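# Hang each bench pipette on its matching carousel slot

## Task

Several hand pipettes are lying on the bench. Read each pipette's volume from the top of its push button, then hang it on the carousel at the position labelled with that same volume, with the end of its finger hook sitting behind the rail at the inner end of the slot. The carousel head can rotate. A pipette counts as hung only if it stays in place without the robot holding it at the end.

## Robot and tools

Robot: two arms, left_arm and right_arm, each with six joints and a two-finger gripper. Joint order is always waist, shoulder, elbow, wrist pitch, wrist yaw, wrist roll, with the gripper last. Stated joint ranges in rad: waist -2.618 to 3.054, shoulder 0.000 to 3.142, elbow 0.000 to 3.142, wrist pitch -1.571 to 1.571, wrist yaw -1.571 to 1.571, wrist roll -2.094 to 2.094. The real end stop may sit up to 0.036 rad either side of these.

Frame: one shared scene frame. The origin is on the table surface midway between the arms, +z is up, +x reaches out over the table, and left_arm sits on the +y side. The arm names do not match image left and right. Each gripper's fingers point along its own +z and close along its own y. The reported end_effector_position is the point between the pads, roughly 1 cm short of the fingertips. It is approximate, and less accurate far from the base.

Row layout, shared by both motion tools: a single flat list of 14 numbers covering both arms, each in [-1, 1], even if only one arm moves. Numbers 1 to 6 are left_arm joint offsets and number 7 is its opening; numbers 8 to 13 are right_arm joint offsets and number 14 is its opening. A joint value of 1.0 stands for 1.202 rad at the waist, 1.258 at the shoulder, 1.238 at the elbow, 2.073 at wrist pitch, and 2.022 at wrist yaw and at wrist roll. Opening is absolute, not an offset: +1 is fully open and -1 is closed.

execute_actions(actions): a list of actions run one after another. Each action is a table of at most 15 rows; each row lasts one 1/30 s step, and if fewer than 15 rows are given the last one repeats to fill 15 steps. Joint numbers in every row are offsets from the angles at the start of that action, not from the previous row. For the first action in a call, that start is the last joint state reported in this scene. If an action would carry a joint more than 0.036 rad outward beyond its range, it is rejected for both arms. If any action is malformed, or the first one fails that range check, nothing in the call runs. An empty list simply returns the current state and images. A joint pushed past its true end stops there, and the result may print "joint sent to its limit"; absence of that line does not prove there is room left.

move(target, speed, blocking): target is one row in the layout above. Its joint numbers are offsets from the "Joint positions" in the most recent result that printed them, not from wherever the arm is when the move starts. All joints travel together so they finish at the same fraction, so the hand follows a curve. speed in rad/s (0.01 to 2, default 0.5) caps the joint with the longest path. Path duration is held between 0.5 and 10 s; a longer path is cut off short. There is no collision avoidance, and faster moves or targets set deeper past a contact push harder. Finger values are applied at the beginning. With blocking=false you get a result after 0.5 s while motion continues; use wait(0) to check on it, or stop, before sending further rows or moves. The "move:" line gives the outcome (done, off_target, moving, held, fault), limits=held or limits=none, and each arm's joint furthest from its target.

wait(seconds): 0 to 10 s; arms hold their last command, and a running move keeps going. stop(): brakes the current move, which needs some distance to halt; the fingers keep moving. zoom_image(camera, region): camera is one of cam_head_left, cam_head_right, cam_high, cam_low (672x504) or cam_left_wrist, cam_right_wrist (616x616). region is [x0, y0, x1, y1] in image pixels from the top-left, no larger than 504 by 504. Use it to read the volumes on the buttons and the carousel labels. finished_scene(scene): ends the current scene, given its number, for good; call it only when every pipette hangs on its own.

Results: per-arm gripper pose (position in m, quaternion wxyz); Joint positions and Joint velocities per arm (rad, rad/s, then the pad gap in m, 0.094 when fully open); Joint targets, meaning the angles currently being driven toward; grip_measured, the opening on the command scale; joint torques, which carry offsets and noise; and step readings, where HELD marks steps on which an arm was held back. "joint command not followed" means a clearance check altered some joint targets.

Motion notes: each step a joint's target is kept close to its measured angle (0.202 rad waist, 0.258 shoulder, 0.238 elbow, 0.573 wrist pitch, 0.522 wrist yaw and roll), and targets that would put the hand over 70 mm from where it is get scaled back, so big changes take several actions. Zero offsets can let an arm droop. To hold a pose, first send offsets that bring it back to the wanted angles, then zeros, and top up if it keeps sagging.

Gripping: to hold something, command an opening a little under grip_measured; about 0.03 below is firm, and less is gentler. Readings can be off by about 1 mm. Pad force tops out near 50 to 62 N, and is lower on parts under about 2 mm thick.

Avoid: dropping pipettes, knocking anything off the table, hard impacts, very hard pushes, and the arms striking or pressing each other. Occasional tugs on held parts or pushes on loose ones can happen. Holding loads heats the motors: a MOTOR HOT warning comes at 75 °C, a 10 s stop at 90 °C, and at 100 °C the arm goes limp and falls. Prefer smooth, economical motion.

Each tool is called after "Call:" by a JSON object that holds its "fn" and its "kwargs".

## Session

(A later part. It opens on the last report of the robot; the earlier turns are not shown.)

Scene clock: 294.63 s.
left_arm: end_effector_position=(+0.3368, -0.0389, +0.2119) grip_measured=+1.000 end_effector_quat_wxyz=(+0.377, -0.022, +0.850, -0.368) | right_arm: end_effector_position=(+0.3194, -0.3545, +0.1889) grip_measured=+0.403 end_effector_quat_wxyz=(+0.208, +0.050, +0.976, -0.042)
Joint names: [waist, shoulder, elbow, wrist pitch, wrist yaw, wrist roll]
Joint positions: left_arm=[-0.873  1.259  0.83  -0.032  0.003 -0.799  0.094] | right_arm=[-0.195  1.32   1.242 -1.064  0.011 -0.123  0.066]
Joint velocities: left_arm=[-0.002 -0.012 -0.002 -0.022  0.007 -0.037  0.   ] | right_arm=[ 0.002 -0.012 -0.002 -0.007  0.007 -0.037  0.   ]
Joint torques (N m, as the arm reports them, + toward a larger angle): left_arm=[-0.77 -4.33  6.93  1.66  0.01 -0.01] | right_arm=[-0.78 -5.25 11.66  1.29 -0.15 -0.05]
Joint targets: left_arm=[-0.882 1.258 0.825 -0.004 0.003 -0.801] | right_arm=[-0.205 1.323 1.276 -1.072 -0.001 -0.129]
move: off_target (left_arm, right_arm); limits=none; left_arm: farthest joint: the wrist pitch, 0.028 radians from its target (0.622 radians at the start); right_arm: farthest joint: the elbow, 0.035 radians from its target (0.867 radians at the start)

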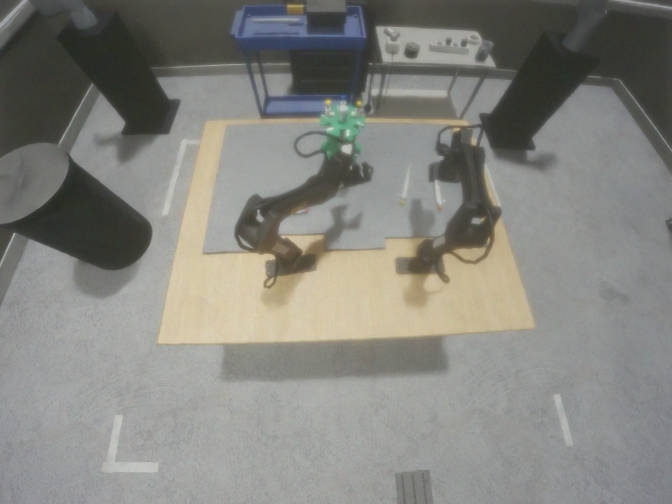

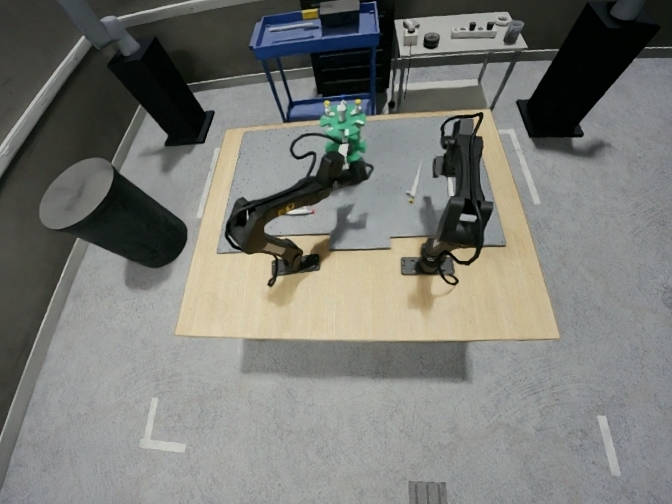

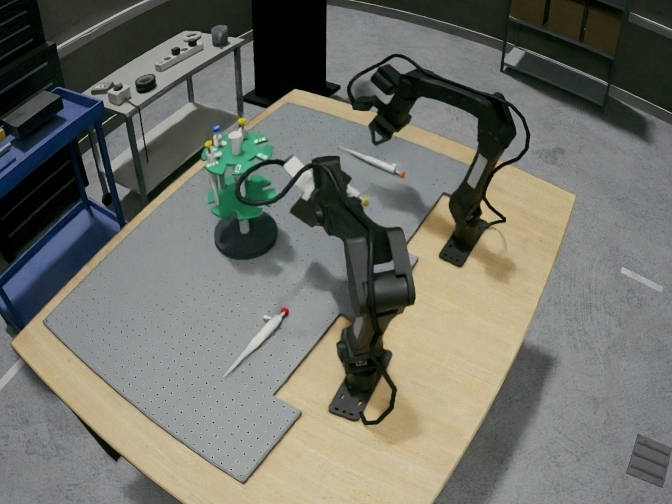

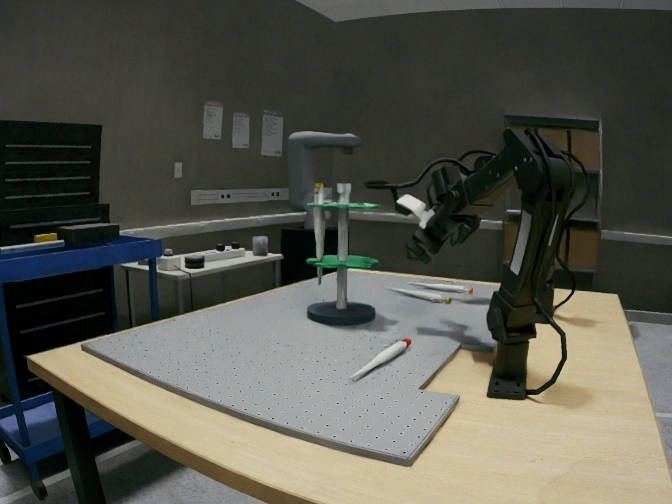

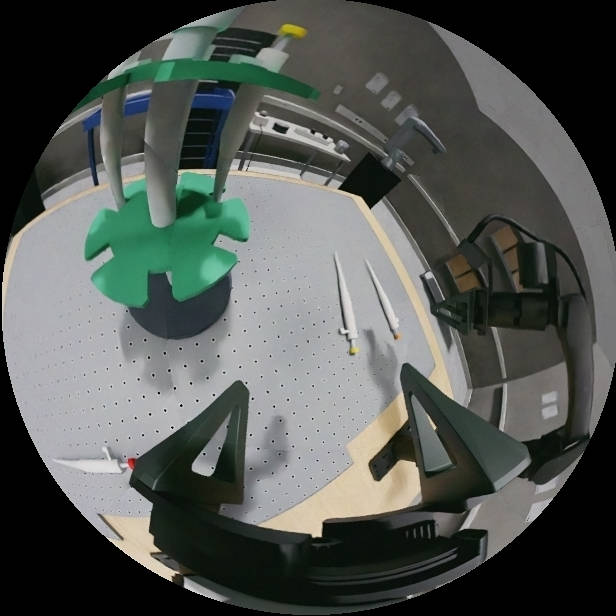

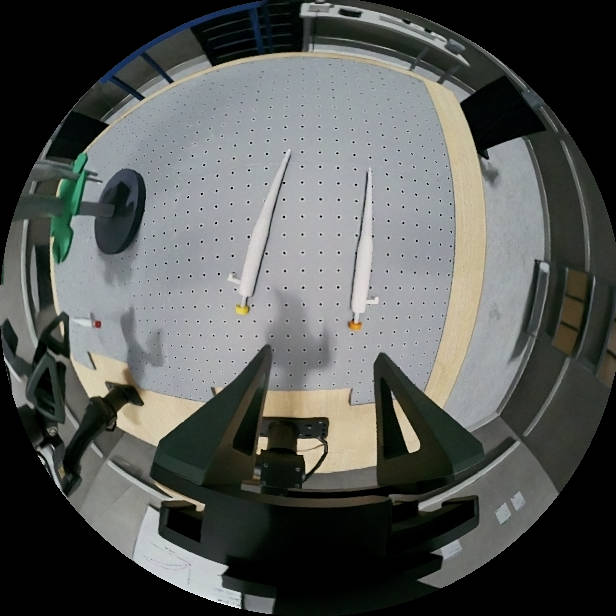

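Call:
{"fn": "move", "kwargs": {"target": [-0.33, -0.214, -0.293, 0.141, 0, 1.0, -0.15, -0.0993, 0.7234, 0.6268, -0.1259, -0.011, -0.0603, 0.2], "speed": 1.3}}

Scene clock: 351.67 s.
left_arm: end_effector_position=(+0.1889, -0.0867, +0.1944) grip_measured=-0.149 end_effector_quat_wxyz=(+0.591, +0.745, +0.308, +0.026) | right_arm: end_effector_position=(+0.4335, -0.4289, +0.0800) grip_measured=+0.203 end_effector_quat_wxyz=(+0.007, +0.048, +0.999, -0.004)
Joint names: [waist, shoulder, elbow, wrist pitch, wrist yaw, wrist roll]
Joint positions: left_arm=[-1.26   1.018  0.479  0.234  0.002  1.224  0.04 ] | right_arm=[-0.307  2.227  1.989 -1.318  0.004 -0.239  0.057]
Joint velocities: left_arm=[ 0.007  0.002 -0.002  0.051 -0.007  0.007 -0.001] | right_arm=[-0.012  0.002 -0.017  0.022  0.007  0.051 -0.001]
Joint torques (N m, as the arm reports them, + toward a larger angle): left_arm=[-0.83 -4.31  6.39  1.72  0.    0.  ] | right_arm=[ -0.71 -13.94  10.44   0.38  -0.2   -0.06]
Joint targets: left_arm=[-1.270 0.990 0.468 0.260 0.002 1.223] | right_arm=[-0.315 2.230 2.018 -1.325 -0.011 -0.246]
move: off_target (left_arm, right_arm); limits=none; left_arm: farthest joint: the shoulder, 0.028 radians from its target (0.270 radians at the start); right_arm: farthest joint: the elbow, 0.029 radians from its target (0.776 radians at the start)

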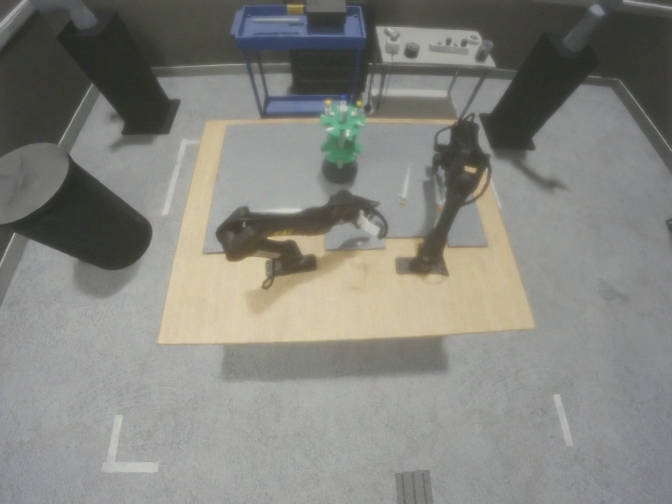

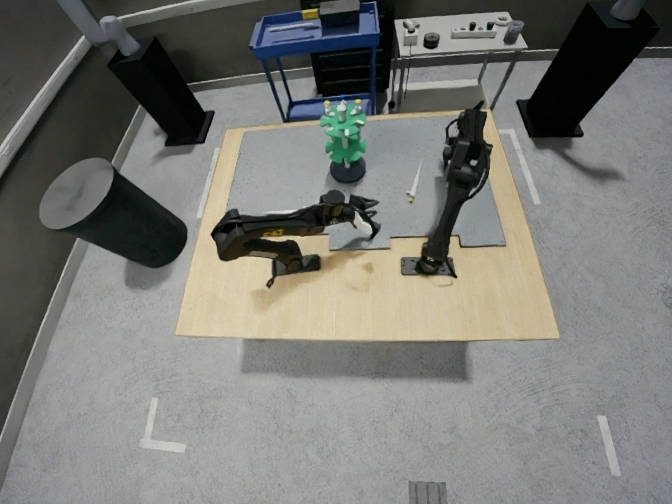

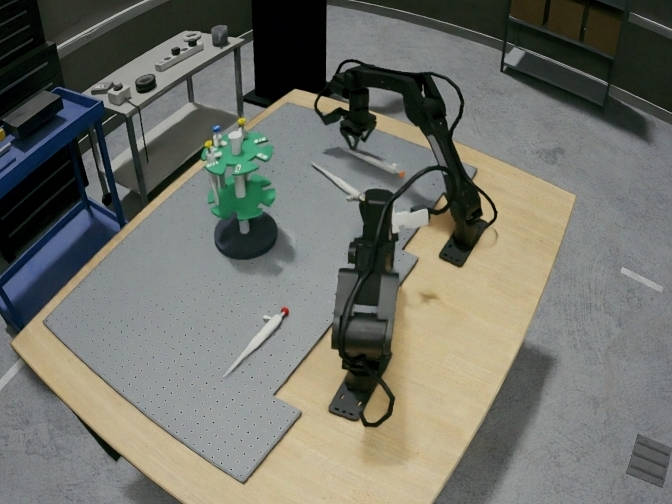

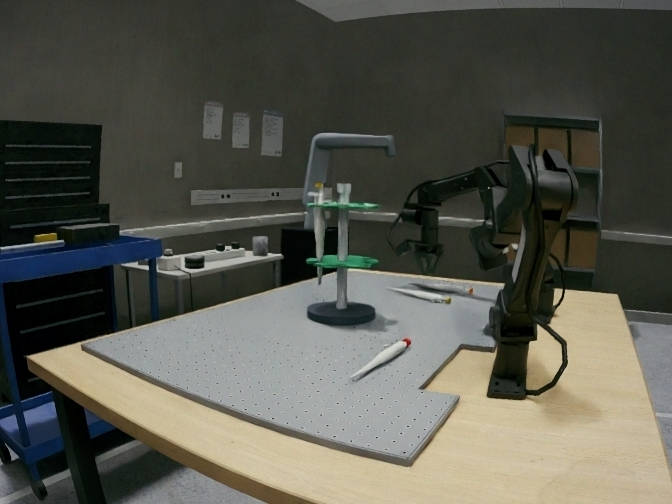

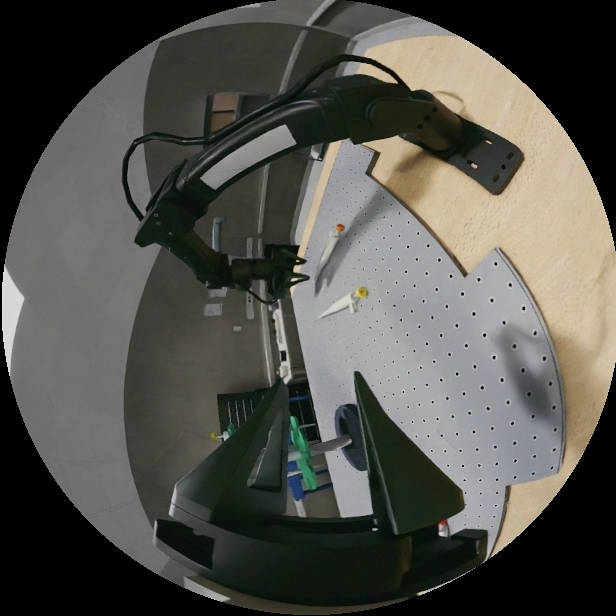

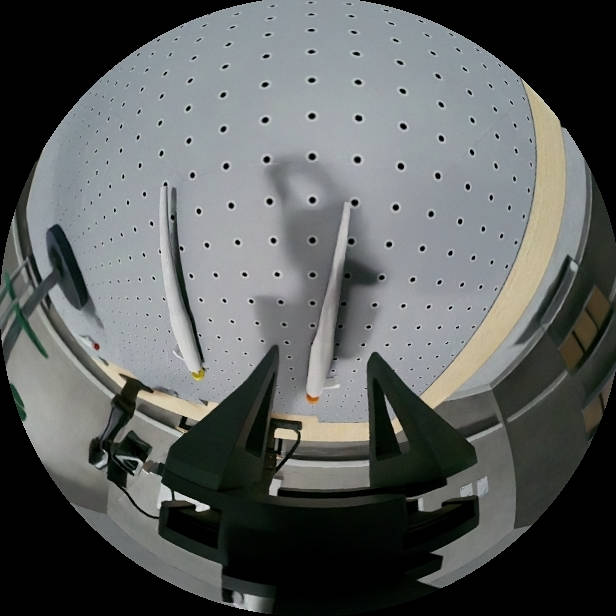

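Call:
{"fn": "zoom_image", "kwargs": {"camera": "cam_low", "region": [380, 220, 490, 310]}}

Call:
{"fn": "zoom_image", "kwargs": {"camera": "cam_right_wrist", "region": [230, 180, 450, 420]}}

Call:
{"fn": "zoom_image", "kwargs": {"camera": "cam_high", "region": [300, 90, 420, 200]}}

Region (380, 220, 490, 310) of cam_low's 672x504 image, scaled by 4.582, with more detail than that image has; it fills the top 412 rows of this view, and the rest is white.

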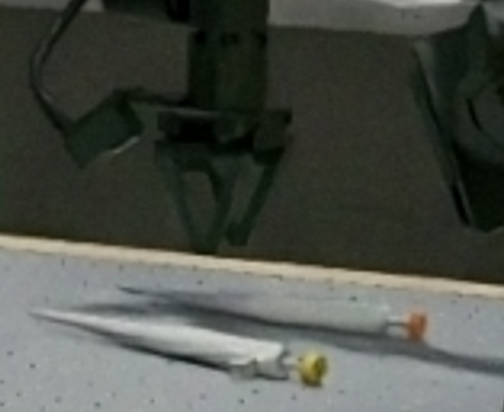

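Region (230, 180, 450, 420) of cam_right_wrist's 616x616 image, scaled by 2.100, with more detail than that image has; it fills the left 462 columns of this view, and the rest is white.

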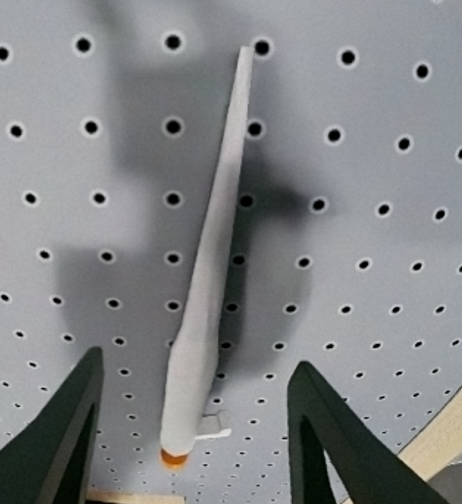

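Region (300, 90, 420, 200) of cam_high's 672x504 image, scaled by 4.200, with more detail than that image has; it fills the top 462 rows of this view, and the rest is white.

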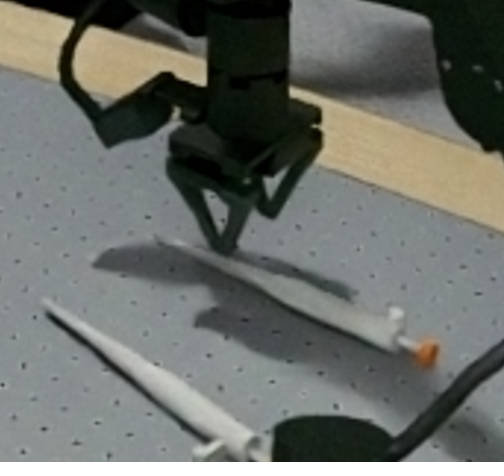

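Call:
{"fn": "move", "kwargs": {"target": [-0.008, -0.022, -0.009, 0.0125, 0, 0.1716, -0.15, -0.004, 0.023, -0.1115, 0.0714, -0.007, -0.003, -0.2], "speed": 0.4}}

Scene clock: 381.87 s.
left_arm: end_effector_position=(+0.1889, -0.0868, +0.1946) grip_measured=-0.149 end_effector_quat_wxyz=(+0.578, +0.787, +0.174, +0.128) | right_arm: end_effector_position=(+0.4315, -0.4283, +0.0387) grip_measured=-0.197 end_effector_quat_wxyz=(-0.001, +0.048, +0.999, -0.002)
Joint names: [waist, shoulder, elbow, wrist pitch, wrist yaw, wrist roll]
Joint positions: left_arm=[-1.26   1.018  0.479  0.235  0.002  1.572  0.04 ] | right_arm=[-0.307  2.249  1.861 -1.183  0.004 -0.239  0.038]
Joint velocities: left_arm=[ 0.002 -0.002 -0.017  0.022  0.007  0.081 -0.   ] | right_arm=[ 0.002  0.012 -0.002  0.007 -0.022 -0.037 -0.001]
Joint torques (N m, as the arm reports them, + toward a larger angle): left_arm=[-0.81 -4.35  6.39  1.71  0.   -0.02] | right_arm=[ -0.39 -13.67   6.88   0.62  -0.18  -0.03]
Joint targets: left_arm=[-1.269 0.990 0.467 0.260 0.002 1.571] | right_arm=[-0.311 2.256 1.851 -1.170 -0.010 -0.245]
move: off_target (left_arm); limits=none; left_arm: farthest joint: the shoulder, 0.027 radians from its target (0.027 radians at the start); right_arm: farthest joint: the wrist yaw, 0.014 radians from its target (0.014 radians at the start)

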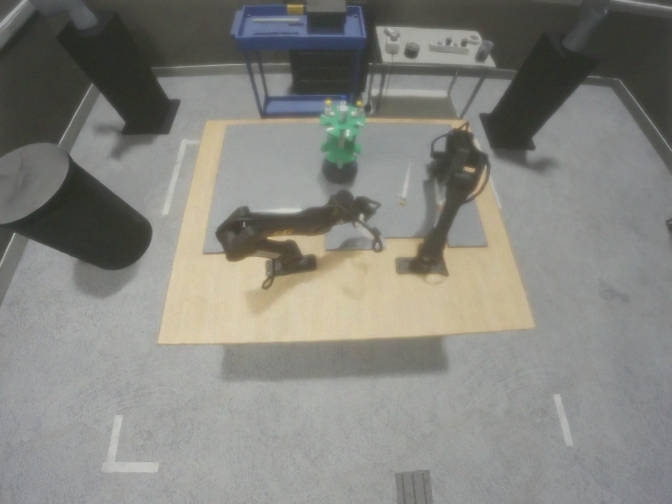

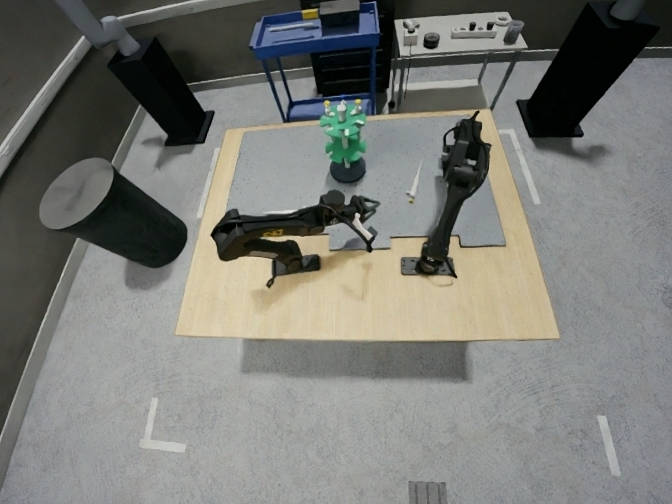

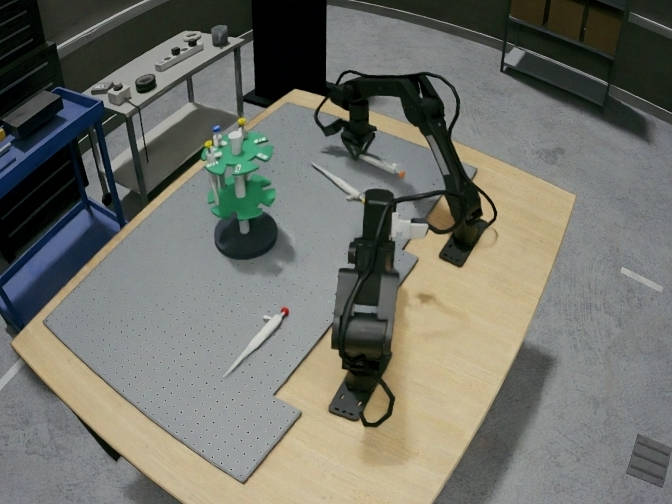

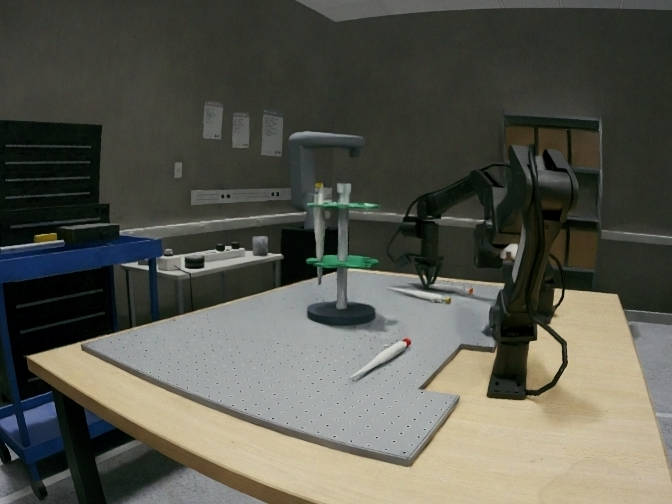

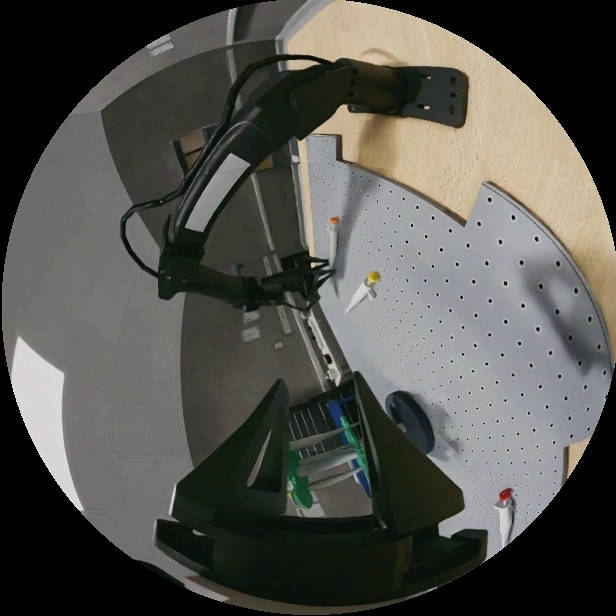

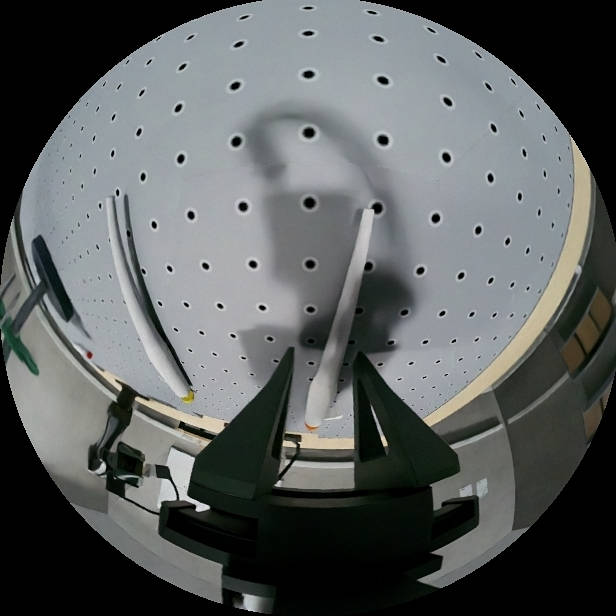

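Call:
{"fn": "zoom_image", "kwargs": {"camera": "cam_low", "region": [390, 245, 480, 305]}}

Call:
{"fn": "zoom_image", "kwargs": {"camera": "cam_left_wrist", "region": [270, 205, 390, 325]}}

Call:
{"fn": "zoom_image", "kwargs": {"camera": "cam_right_wrist", "region": [260, 300, 400, 440]}}

Region (390, 245, 480, 305) of cam_low's 672x504 image, scaled by 5.600, with more detail than that image has.

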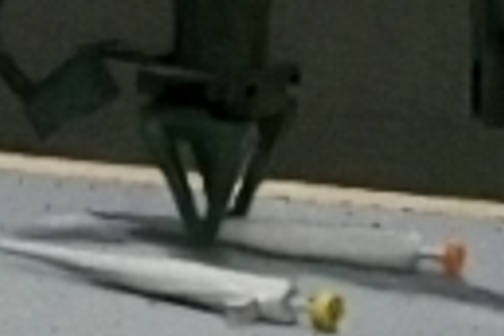

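Region (270, 205, 390, 325) of cam_left_wrist's 616x616 image, scaled by 4.200, with more detail than that image has.

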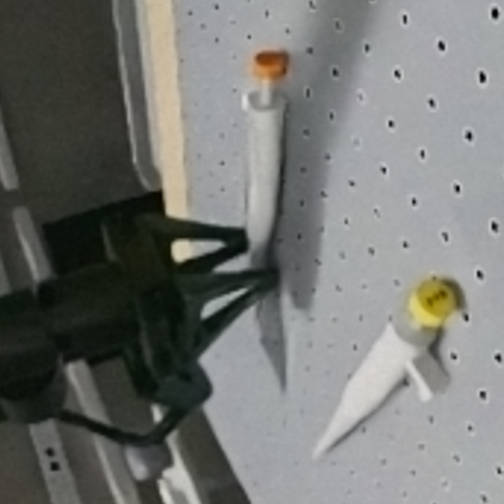

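Region (260, 300, 400, 440) of cam_right_wrist's 616x616 image, scaled by 3.600, with more detail than that image has.

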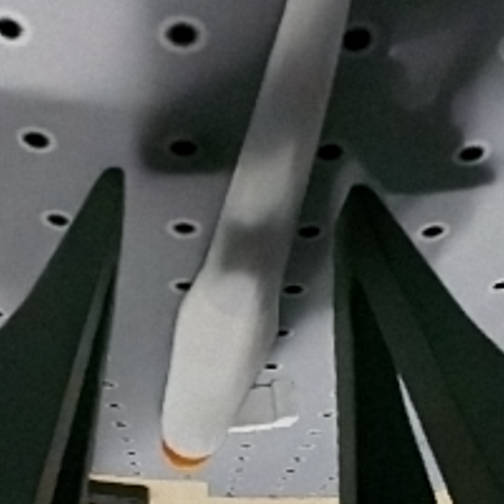

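Call:
{"fn": "execute_actions", "kwargs": {"actions": [[[0,-0.01,0.005,0.006,0,0,-0.15,-0.006,0.007,-0.008,0.006,-0.007,-0.003,-0.25],[0,-0.01,0.005,0.006,0,0,-0.15,-0.009,0.008,-0.008,0.006,-0.007,-0.003,-0.3],[0,-0.01,0.005,0.006,0,0,-0.15,-0.012,0.009,-0.008,0.006,-0.007,-0.003,-0.35],[0,-0.01,0.005,0.006,0,0,-0.15,-0.015,0.010,-0.008,0.006,-0.007,-0.003,-0.4],[0,-0.01,0.005,0.006,0,0,-0.15,-0.0166,0.011,-0.008,0.006,-0.007,-0.003,-0.45]],[[0,-0.01,0.005,0.006,0,0,-0.15,0,-0.004,0.004,0,0,0,-0.5],[0,-0.01,0.005,0.006,0,0,-0.15,0,-0.004,0.004,0,0,0,-0.54],[0,-0.01,0.005,0.006,0,0,-0.15,0,-0.004,0.004,0,0,0,-0.58],[0,-0.01,0.005,0.006,0,0,-0.15,0,-0.004,0.004,0,0,0,-0.61],[0,-0.01,0.005,0.006,0,0,-0.15,0,-0.004,0.004,0,0,0,-0.64],[0,-0.01,0.005,0.006,0,0,-0.15,0,-0.004,0.004,0,0,0,-0.66],[0,-0.01,0.005,0.006,0,0,-0.15,0,-0.004,0.004,0,0,0,-0.68],[0,-0.01,0.005,0.006,0,0,-0.15,0,-0.004,0.004,0,0,0,-0.70],[0,-0.01,0.005,0.006,0,0,-0.15,0,-0.004,0.004,0,0,0,-0.72],[0,-0.01,0.005,0.006,0,0,-0.15,0,-0.004,0.004,0,0,0,-0.74],[0,-0.01,0.005,0.006,0,0,-0.15,0,-0.004,0.004,0,0,0,-0.76]]]}}

Scene clock: 404.67 s.
left_arm: end_effector_position=(+0.1889, -0.0868, +0.1946) grip_measured=-0.149 end_effector_quat_wxyz=(+0.578, +0.787, +0.173, +0.129) | right_arm: end_effector_position=(+0.4298, -0.4335, +0.0387) grip_measured=-0.742 end_effector_quat_wxyz=(-0.000, +0.055, +0.999, -0.002)
Joint names: [waist, shoulder, elbow, wrist pitch, wrist yaw, wrist roll]
Joint positions: left_arm=[-1.26   1.018  0.479  0.235  0.002  1.576  0.04 ] | right_arm=[-0.32   2.249  1.861 -1.183  0.003 -0.239  0.012]
Joint velocities: left_arm=[-0.017  0.007  0.017  0.022 -0.022 -0.007  0.   ] | right_arm=[ 0.007  0.002 -0.007 -0.022 -0.007 -0.007 -0.001]
Joint torques (N m, as the arm reports them, + toward a larger angle): left_arm=[ 0.   -3.17  7.72  1.59  0.   -0.02] | right_arm=[ -0.06 -14.68   8.22   0.44  -0.02   0.01]
Joint targets: left_arm=[-1.260 1.005 0.485 0.247 0.002 1.574] | right_arm=[-0.320 2.244 1.866 -1.183 0.003 -0.239]
Step readings (joint positions; steps 1 to 15: 1st action; 16 to 30: 2nd action):
0: left_arm=[-1.260 1.018 0.479 0.235 0.002 1.573] | right_arm=[-0.307 2.249 1.861 -1.183 0.004 -0.239]
1: left_arm=[-1.260 1.018 0.479 0.235 0.002 1.573] | right_arm=[-0.307 2.249 1.861 -1.183 0.004 -0.239]
2: left_arm=[-1.260 1.018 0.479 0.235 0.002 1.573] | right_arm=[-0.307 2.249 1.861 -1.183 0.004 -0.239]
4: left_arm=[-1.260 1.018 0.479 0.235 0.002 1.574] | right_arm=[-0.308 2.249 1.861 -1.183 0.004 -0.239]
8: left_arm=[-1.260 1.018 0.479 0.235 0.002 1.574] | right_arm=[-0.315 2.249 1.861 -1.183 0.003 -0.239]
15: left_arm=[-1.260 1.018 0.479 0.235 0.002 1.574] | right_arm=[-0.320 2.249 1.861 -1.183 0.003 -0.239]
16: left_arm=[-1.260 1.018 0.479 0.235 0.002 1.574] | right_arm=[-0.320 2.249 1.861 -1.183 0.003 -0.239]
17: left_arm=[-1.260 1.018 0.479 0.235 0.002 1.575] | right_arm=[-0.320 2.249 1.861 -1.183 0.003 -0.239]
19: left_arm=[-1.260 1.018 0.479 0.235 0.002 1.575] | right_arm=[-0.320 2.249 1.861 -1.183 0.003 -0.239]
23: left_arm=[-1.260 1.018 0.479 0.235 0.002 1.575] | right_arm=[-0.320 2.249 1.861 -1.183 0.003 -0.239]
30: Joint positions above

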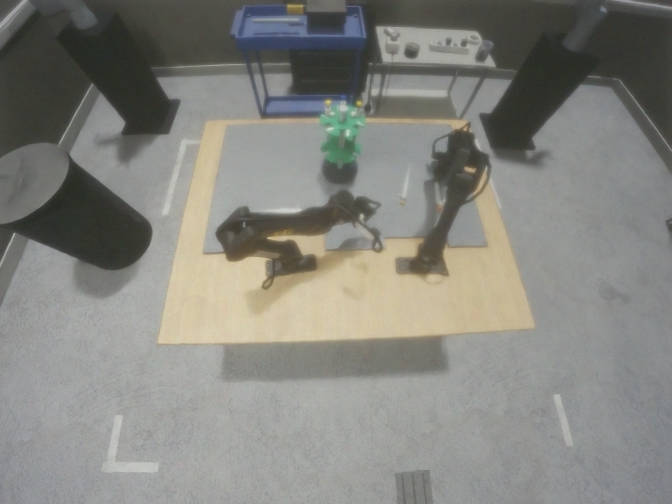

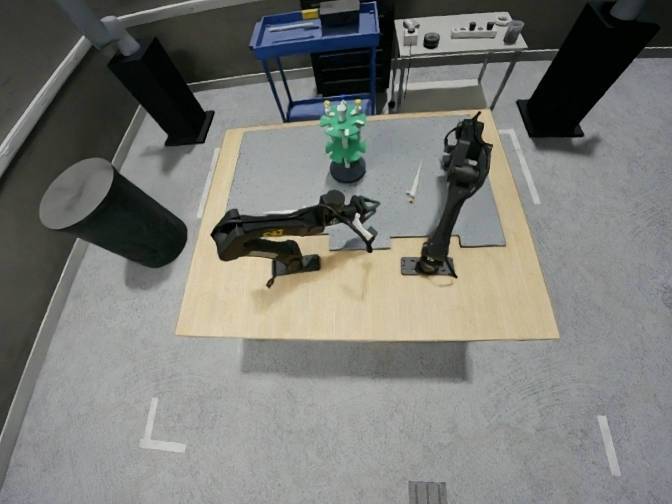

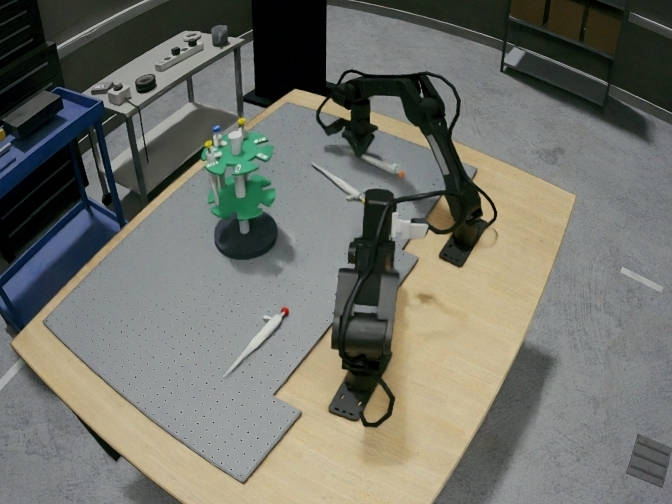

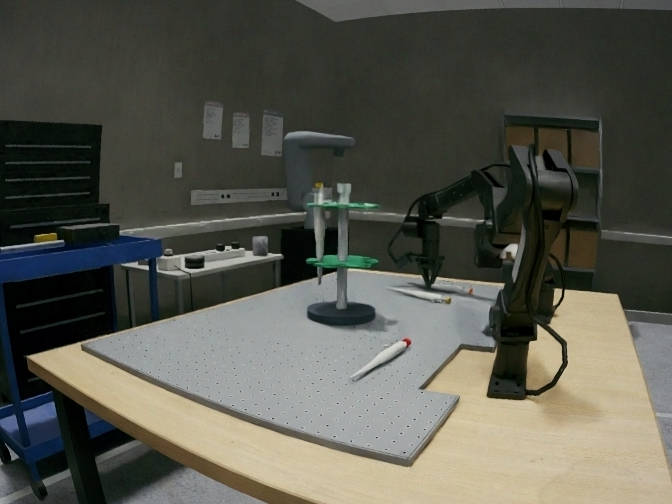

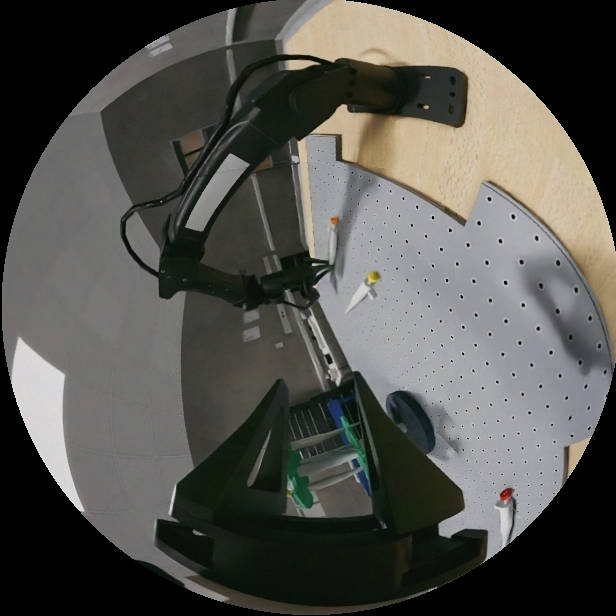

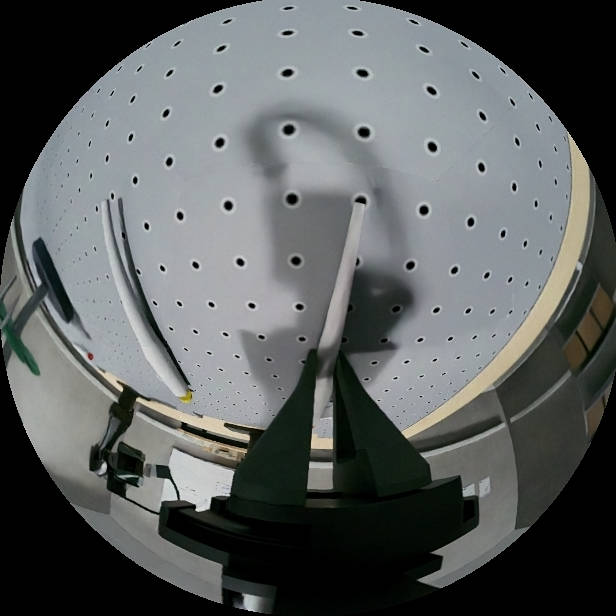

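Call:
{"fn": "zoom_image", "kwargs": {"camera": "cam_low", "region": [400, 260, 460, 300]}}

Call:
{"fn": "zoom_image", "kwargs": {"camera": "cam_right_wrist", "region": [280, 310, 380, 410]}}

Call:
{"fn": "zoom_image", "kwargs": {"camera": "cam_left_wrist", "region": [295, 235, 365, 305]}}

Region (400, 260, 460, 300) of cam_low's 672x504 image, scaled by 8.400, with more detail than that image has.

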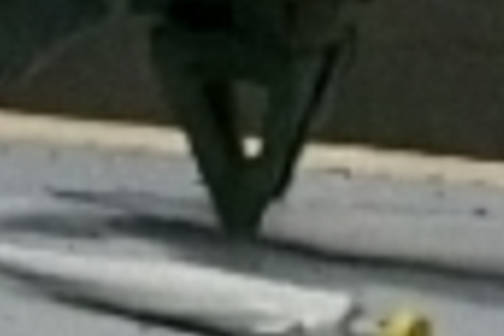

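Region (280, 310, 380, 410) of cam_right_wrist's 616x616 image, scaled by 5.040, with more detail than that image has.

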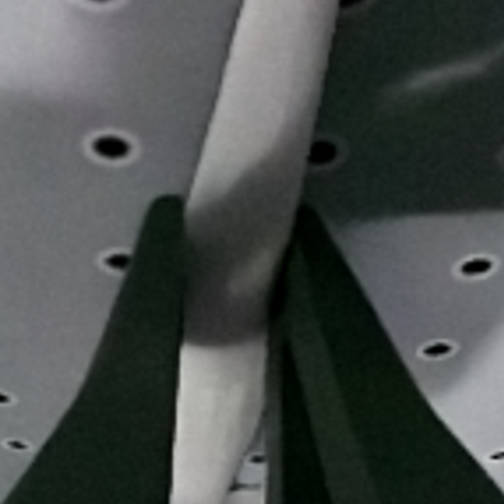

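Region (295, 235, 365, 305) of cam_left_wrist's 616x616 image, scaled by 7.200, with more detail than that image has.

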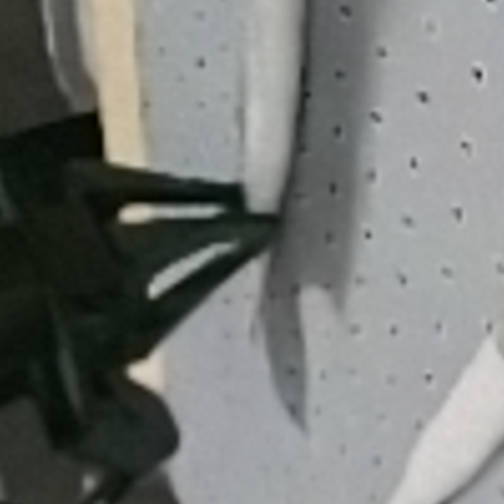

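Call:
{"fn": "move", "kwargs": {"target": [0, -0.01, 0.005, 0.006, 0, -0.003, -0.15, 0, -0.117, 0.004, -0.061, 0, 0, -0.79], "speed": 0.25}}

Scene clock: 420.47 s.
left_arm: end_effector_position=(+0.1889, -0.0868, +0.1946) grip_measured=-0.149 end_effector_quat_wxyz=(+0.578, +0.787, +0.172, +0.130) | right_arm: end_effector_position=(+0.4095, -0.4261, +0.0887) grip_measured=-0.745 end_effector_quat_wxyz=(+0.004, +0.055, +0.998, -0.003)
Joint names: [waist, shoulder, elbow, wrist pitch, wrist yaw, wrist roll]
Joint positions: left_arm=[-1.26   1.018  0.479  0.235  0.002  1.577  0.04 ] | right_arm=[-0.32   2.125  1.861 -1.297  0.003 -0.239  0.012]
Joint velocities: left_arm=[-0.007  0.002 -0.007  0.051 -0.022  0.066  0.   ] | right_arm=[-0.002  0.007  0.007  0.007 -0.037 -0.11   0.001]
Joint torques (N m, as the arm reports them, + toward a larger angle): left_arm=[ 0.02 -3.17  7.7   1.59  0.   -0.05] | right_arm=[ -0.03 -15.29   8.2    0.32   0.     0.  ]
Joint targets: left_arm=[-1.260 1.005 0.485 0.247 0.002 1.570] | right_arm=[-0.320 2.102 1.866 -1.310 0.003 -0.239]
move: off_target (right_arm); limits=none; left_arm: farthest joint: the shoulder, 0.012 radians from its target (0.012 radians at the start); right_arm: farthest joint: the shoulder, 0.023 radians from its target (0.147 radians at the start)

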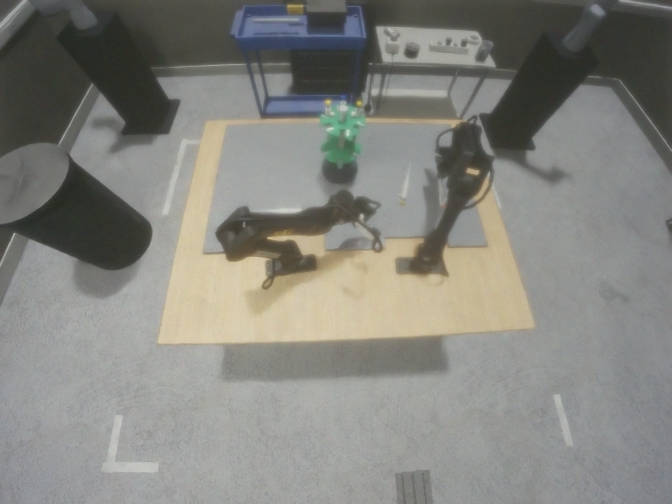

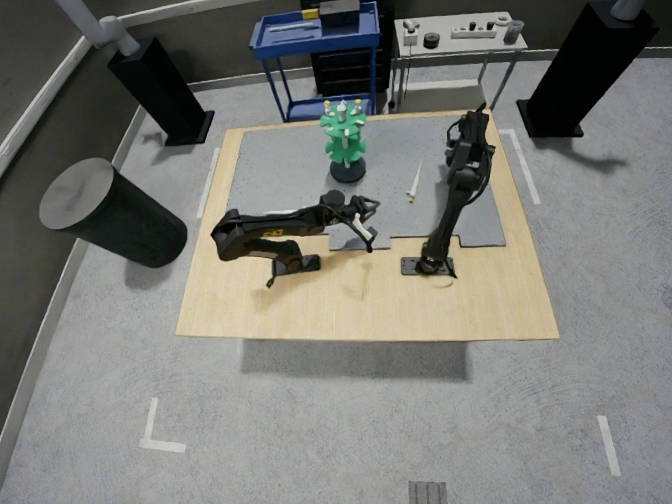

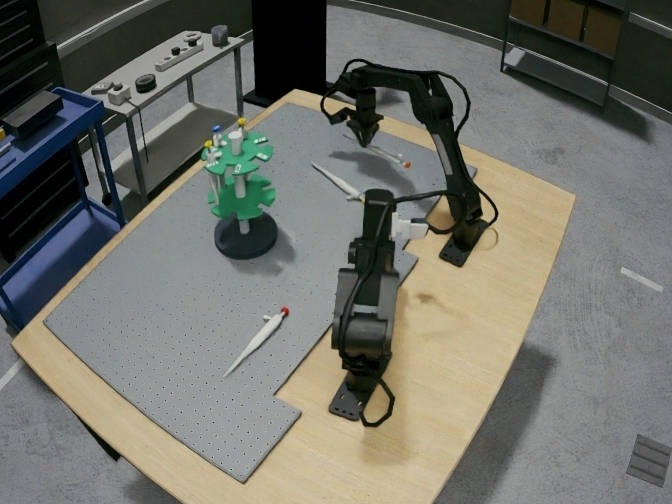

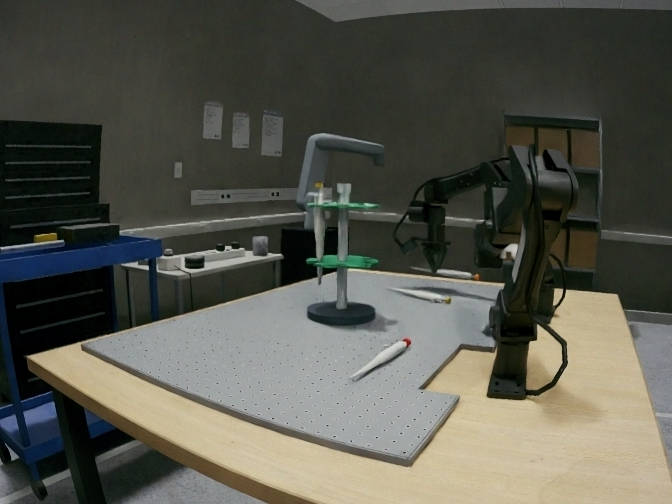

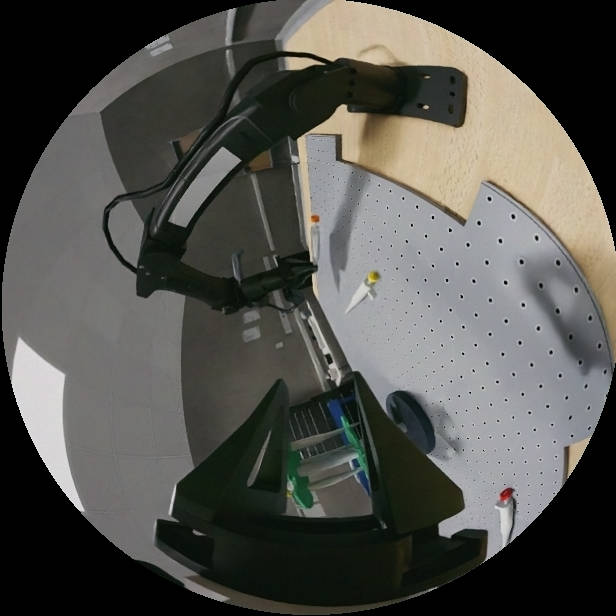

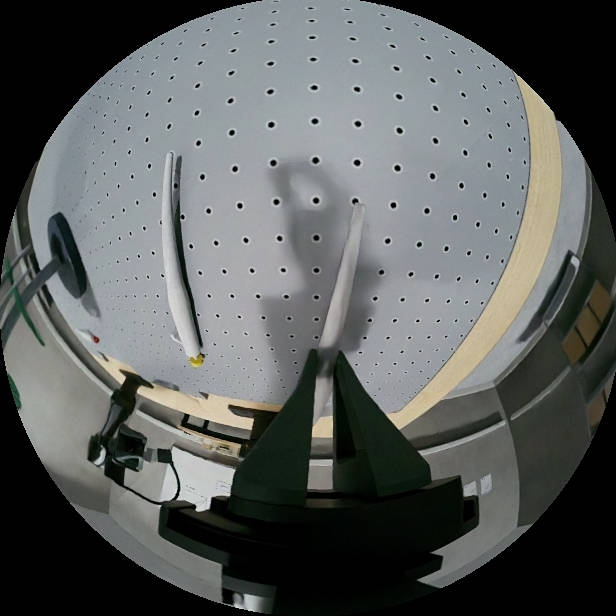

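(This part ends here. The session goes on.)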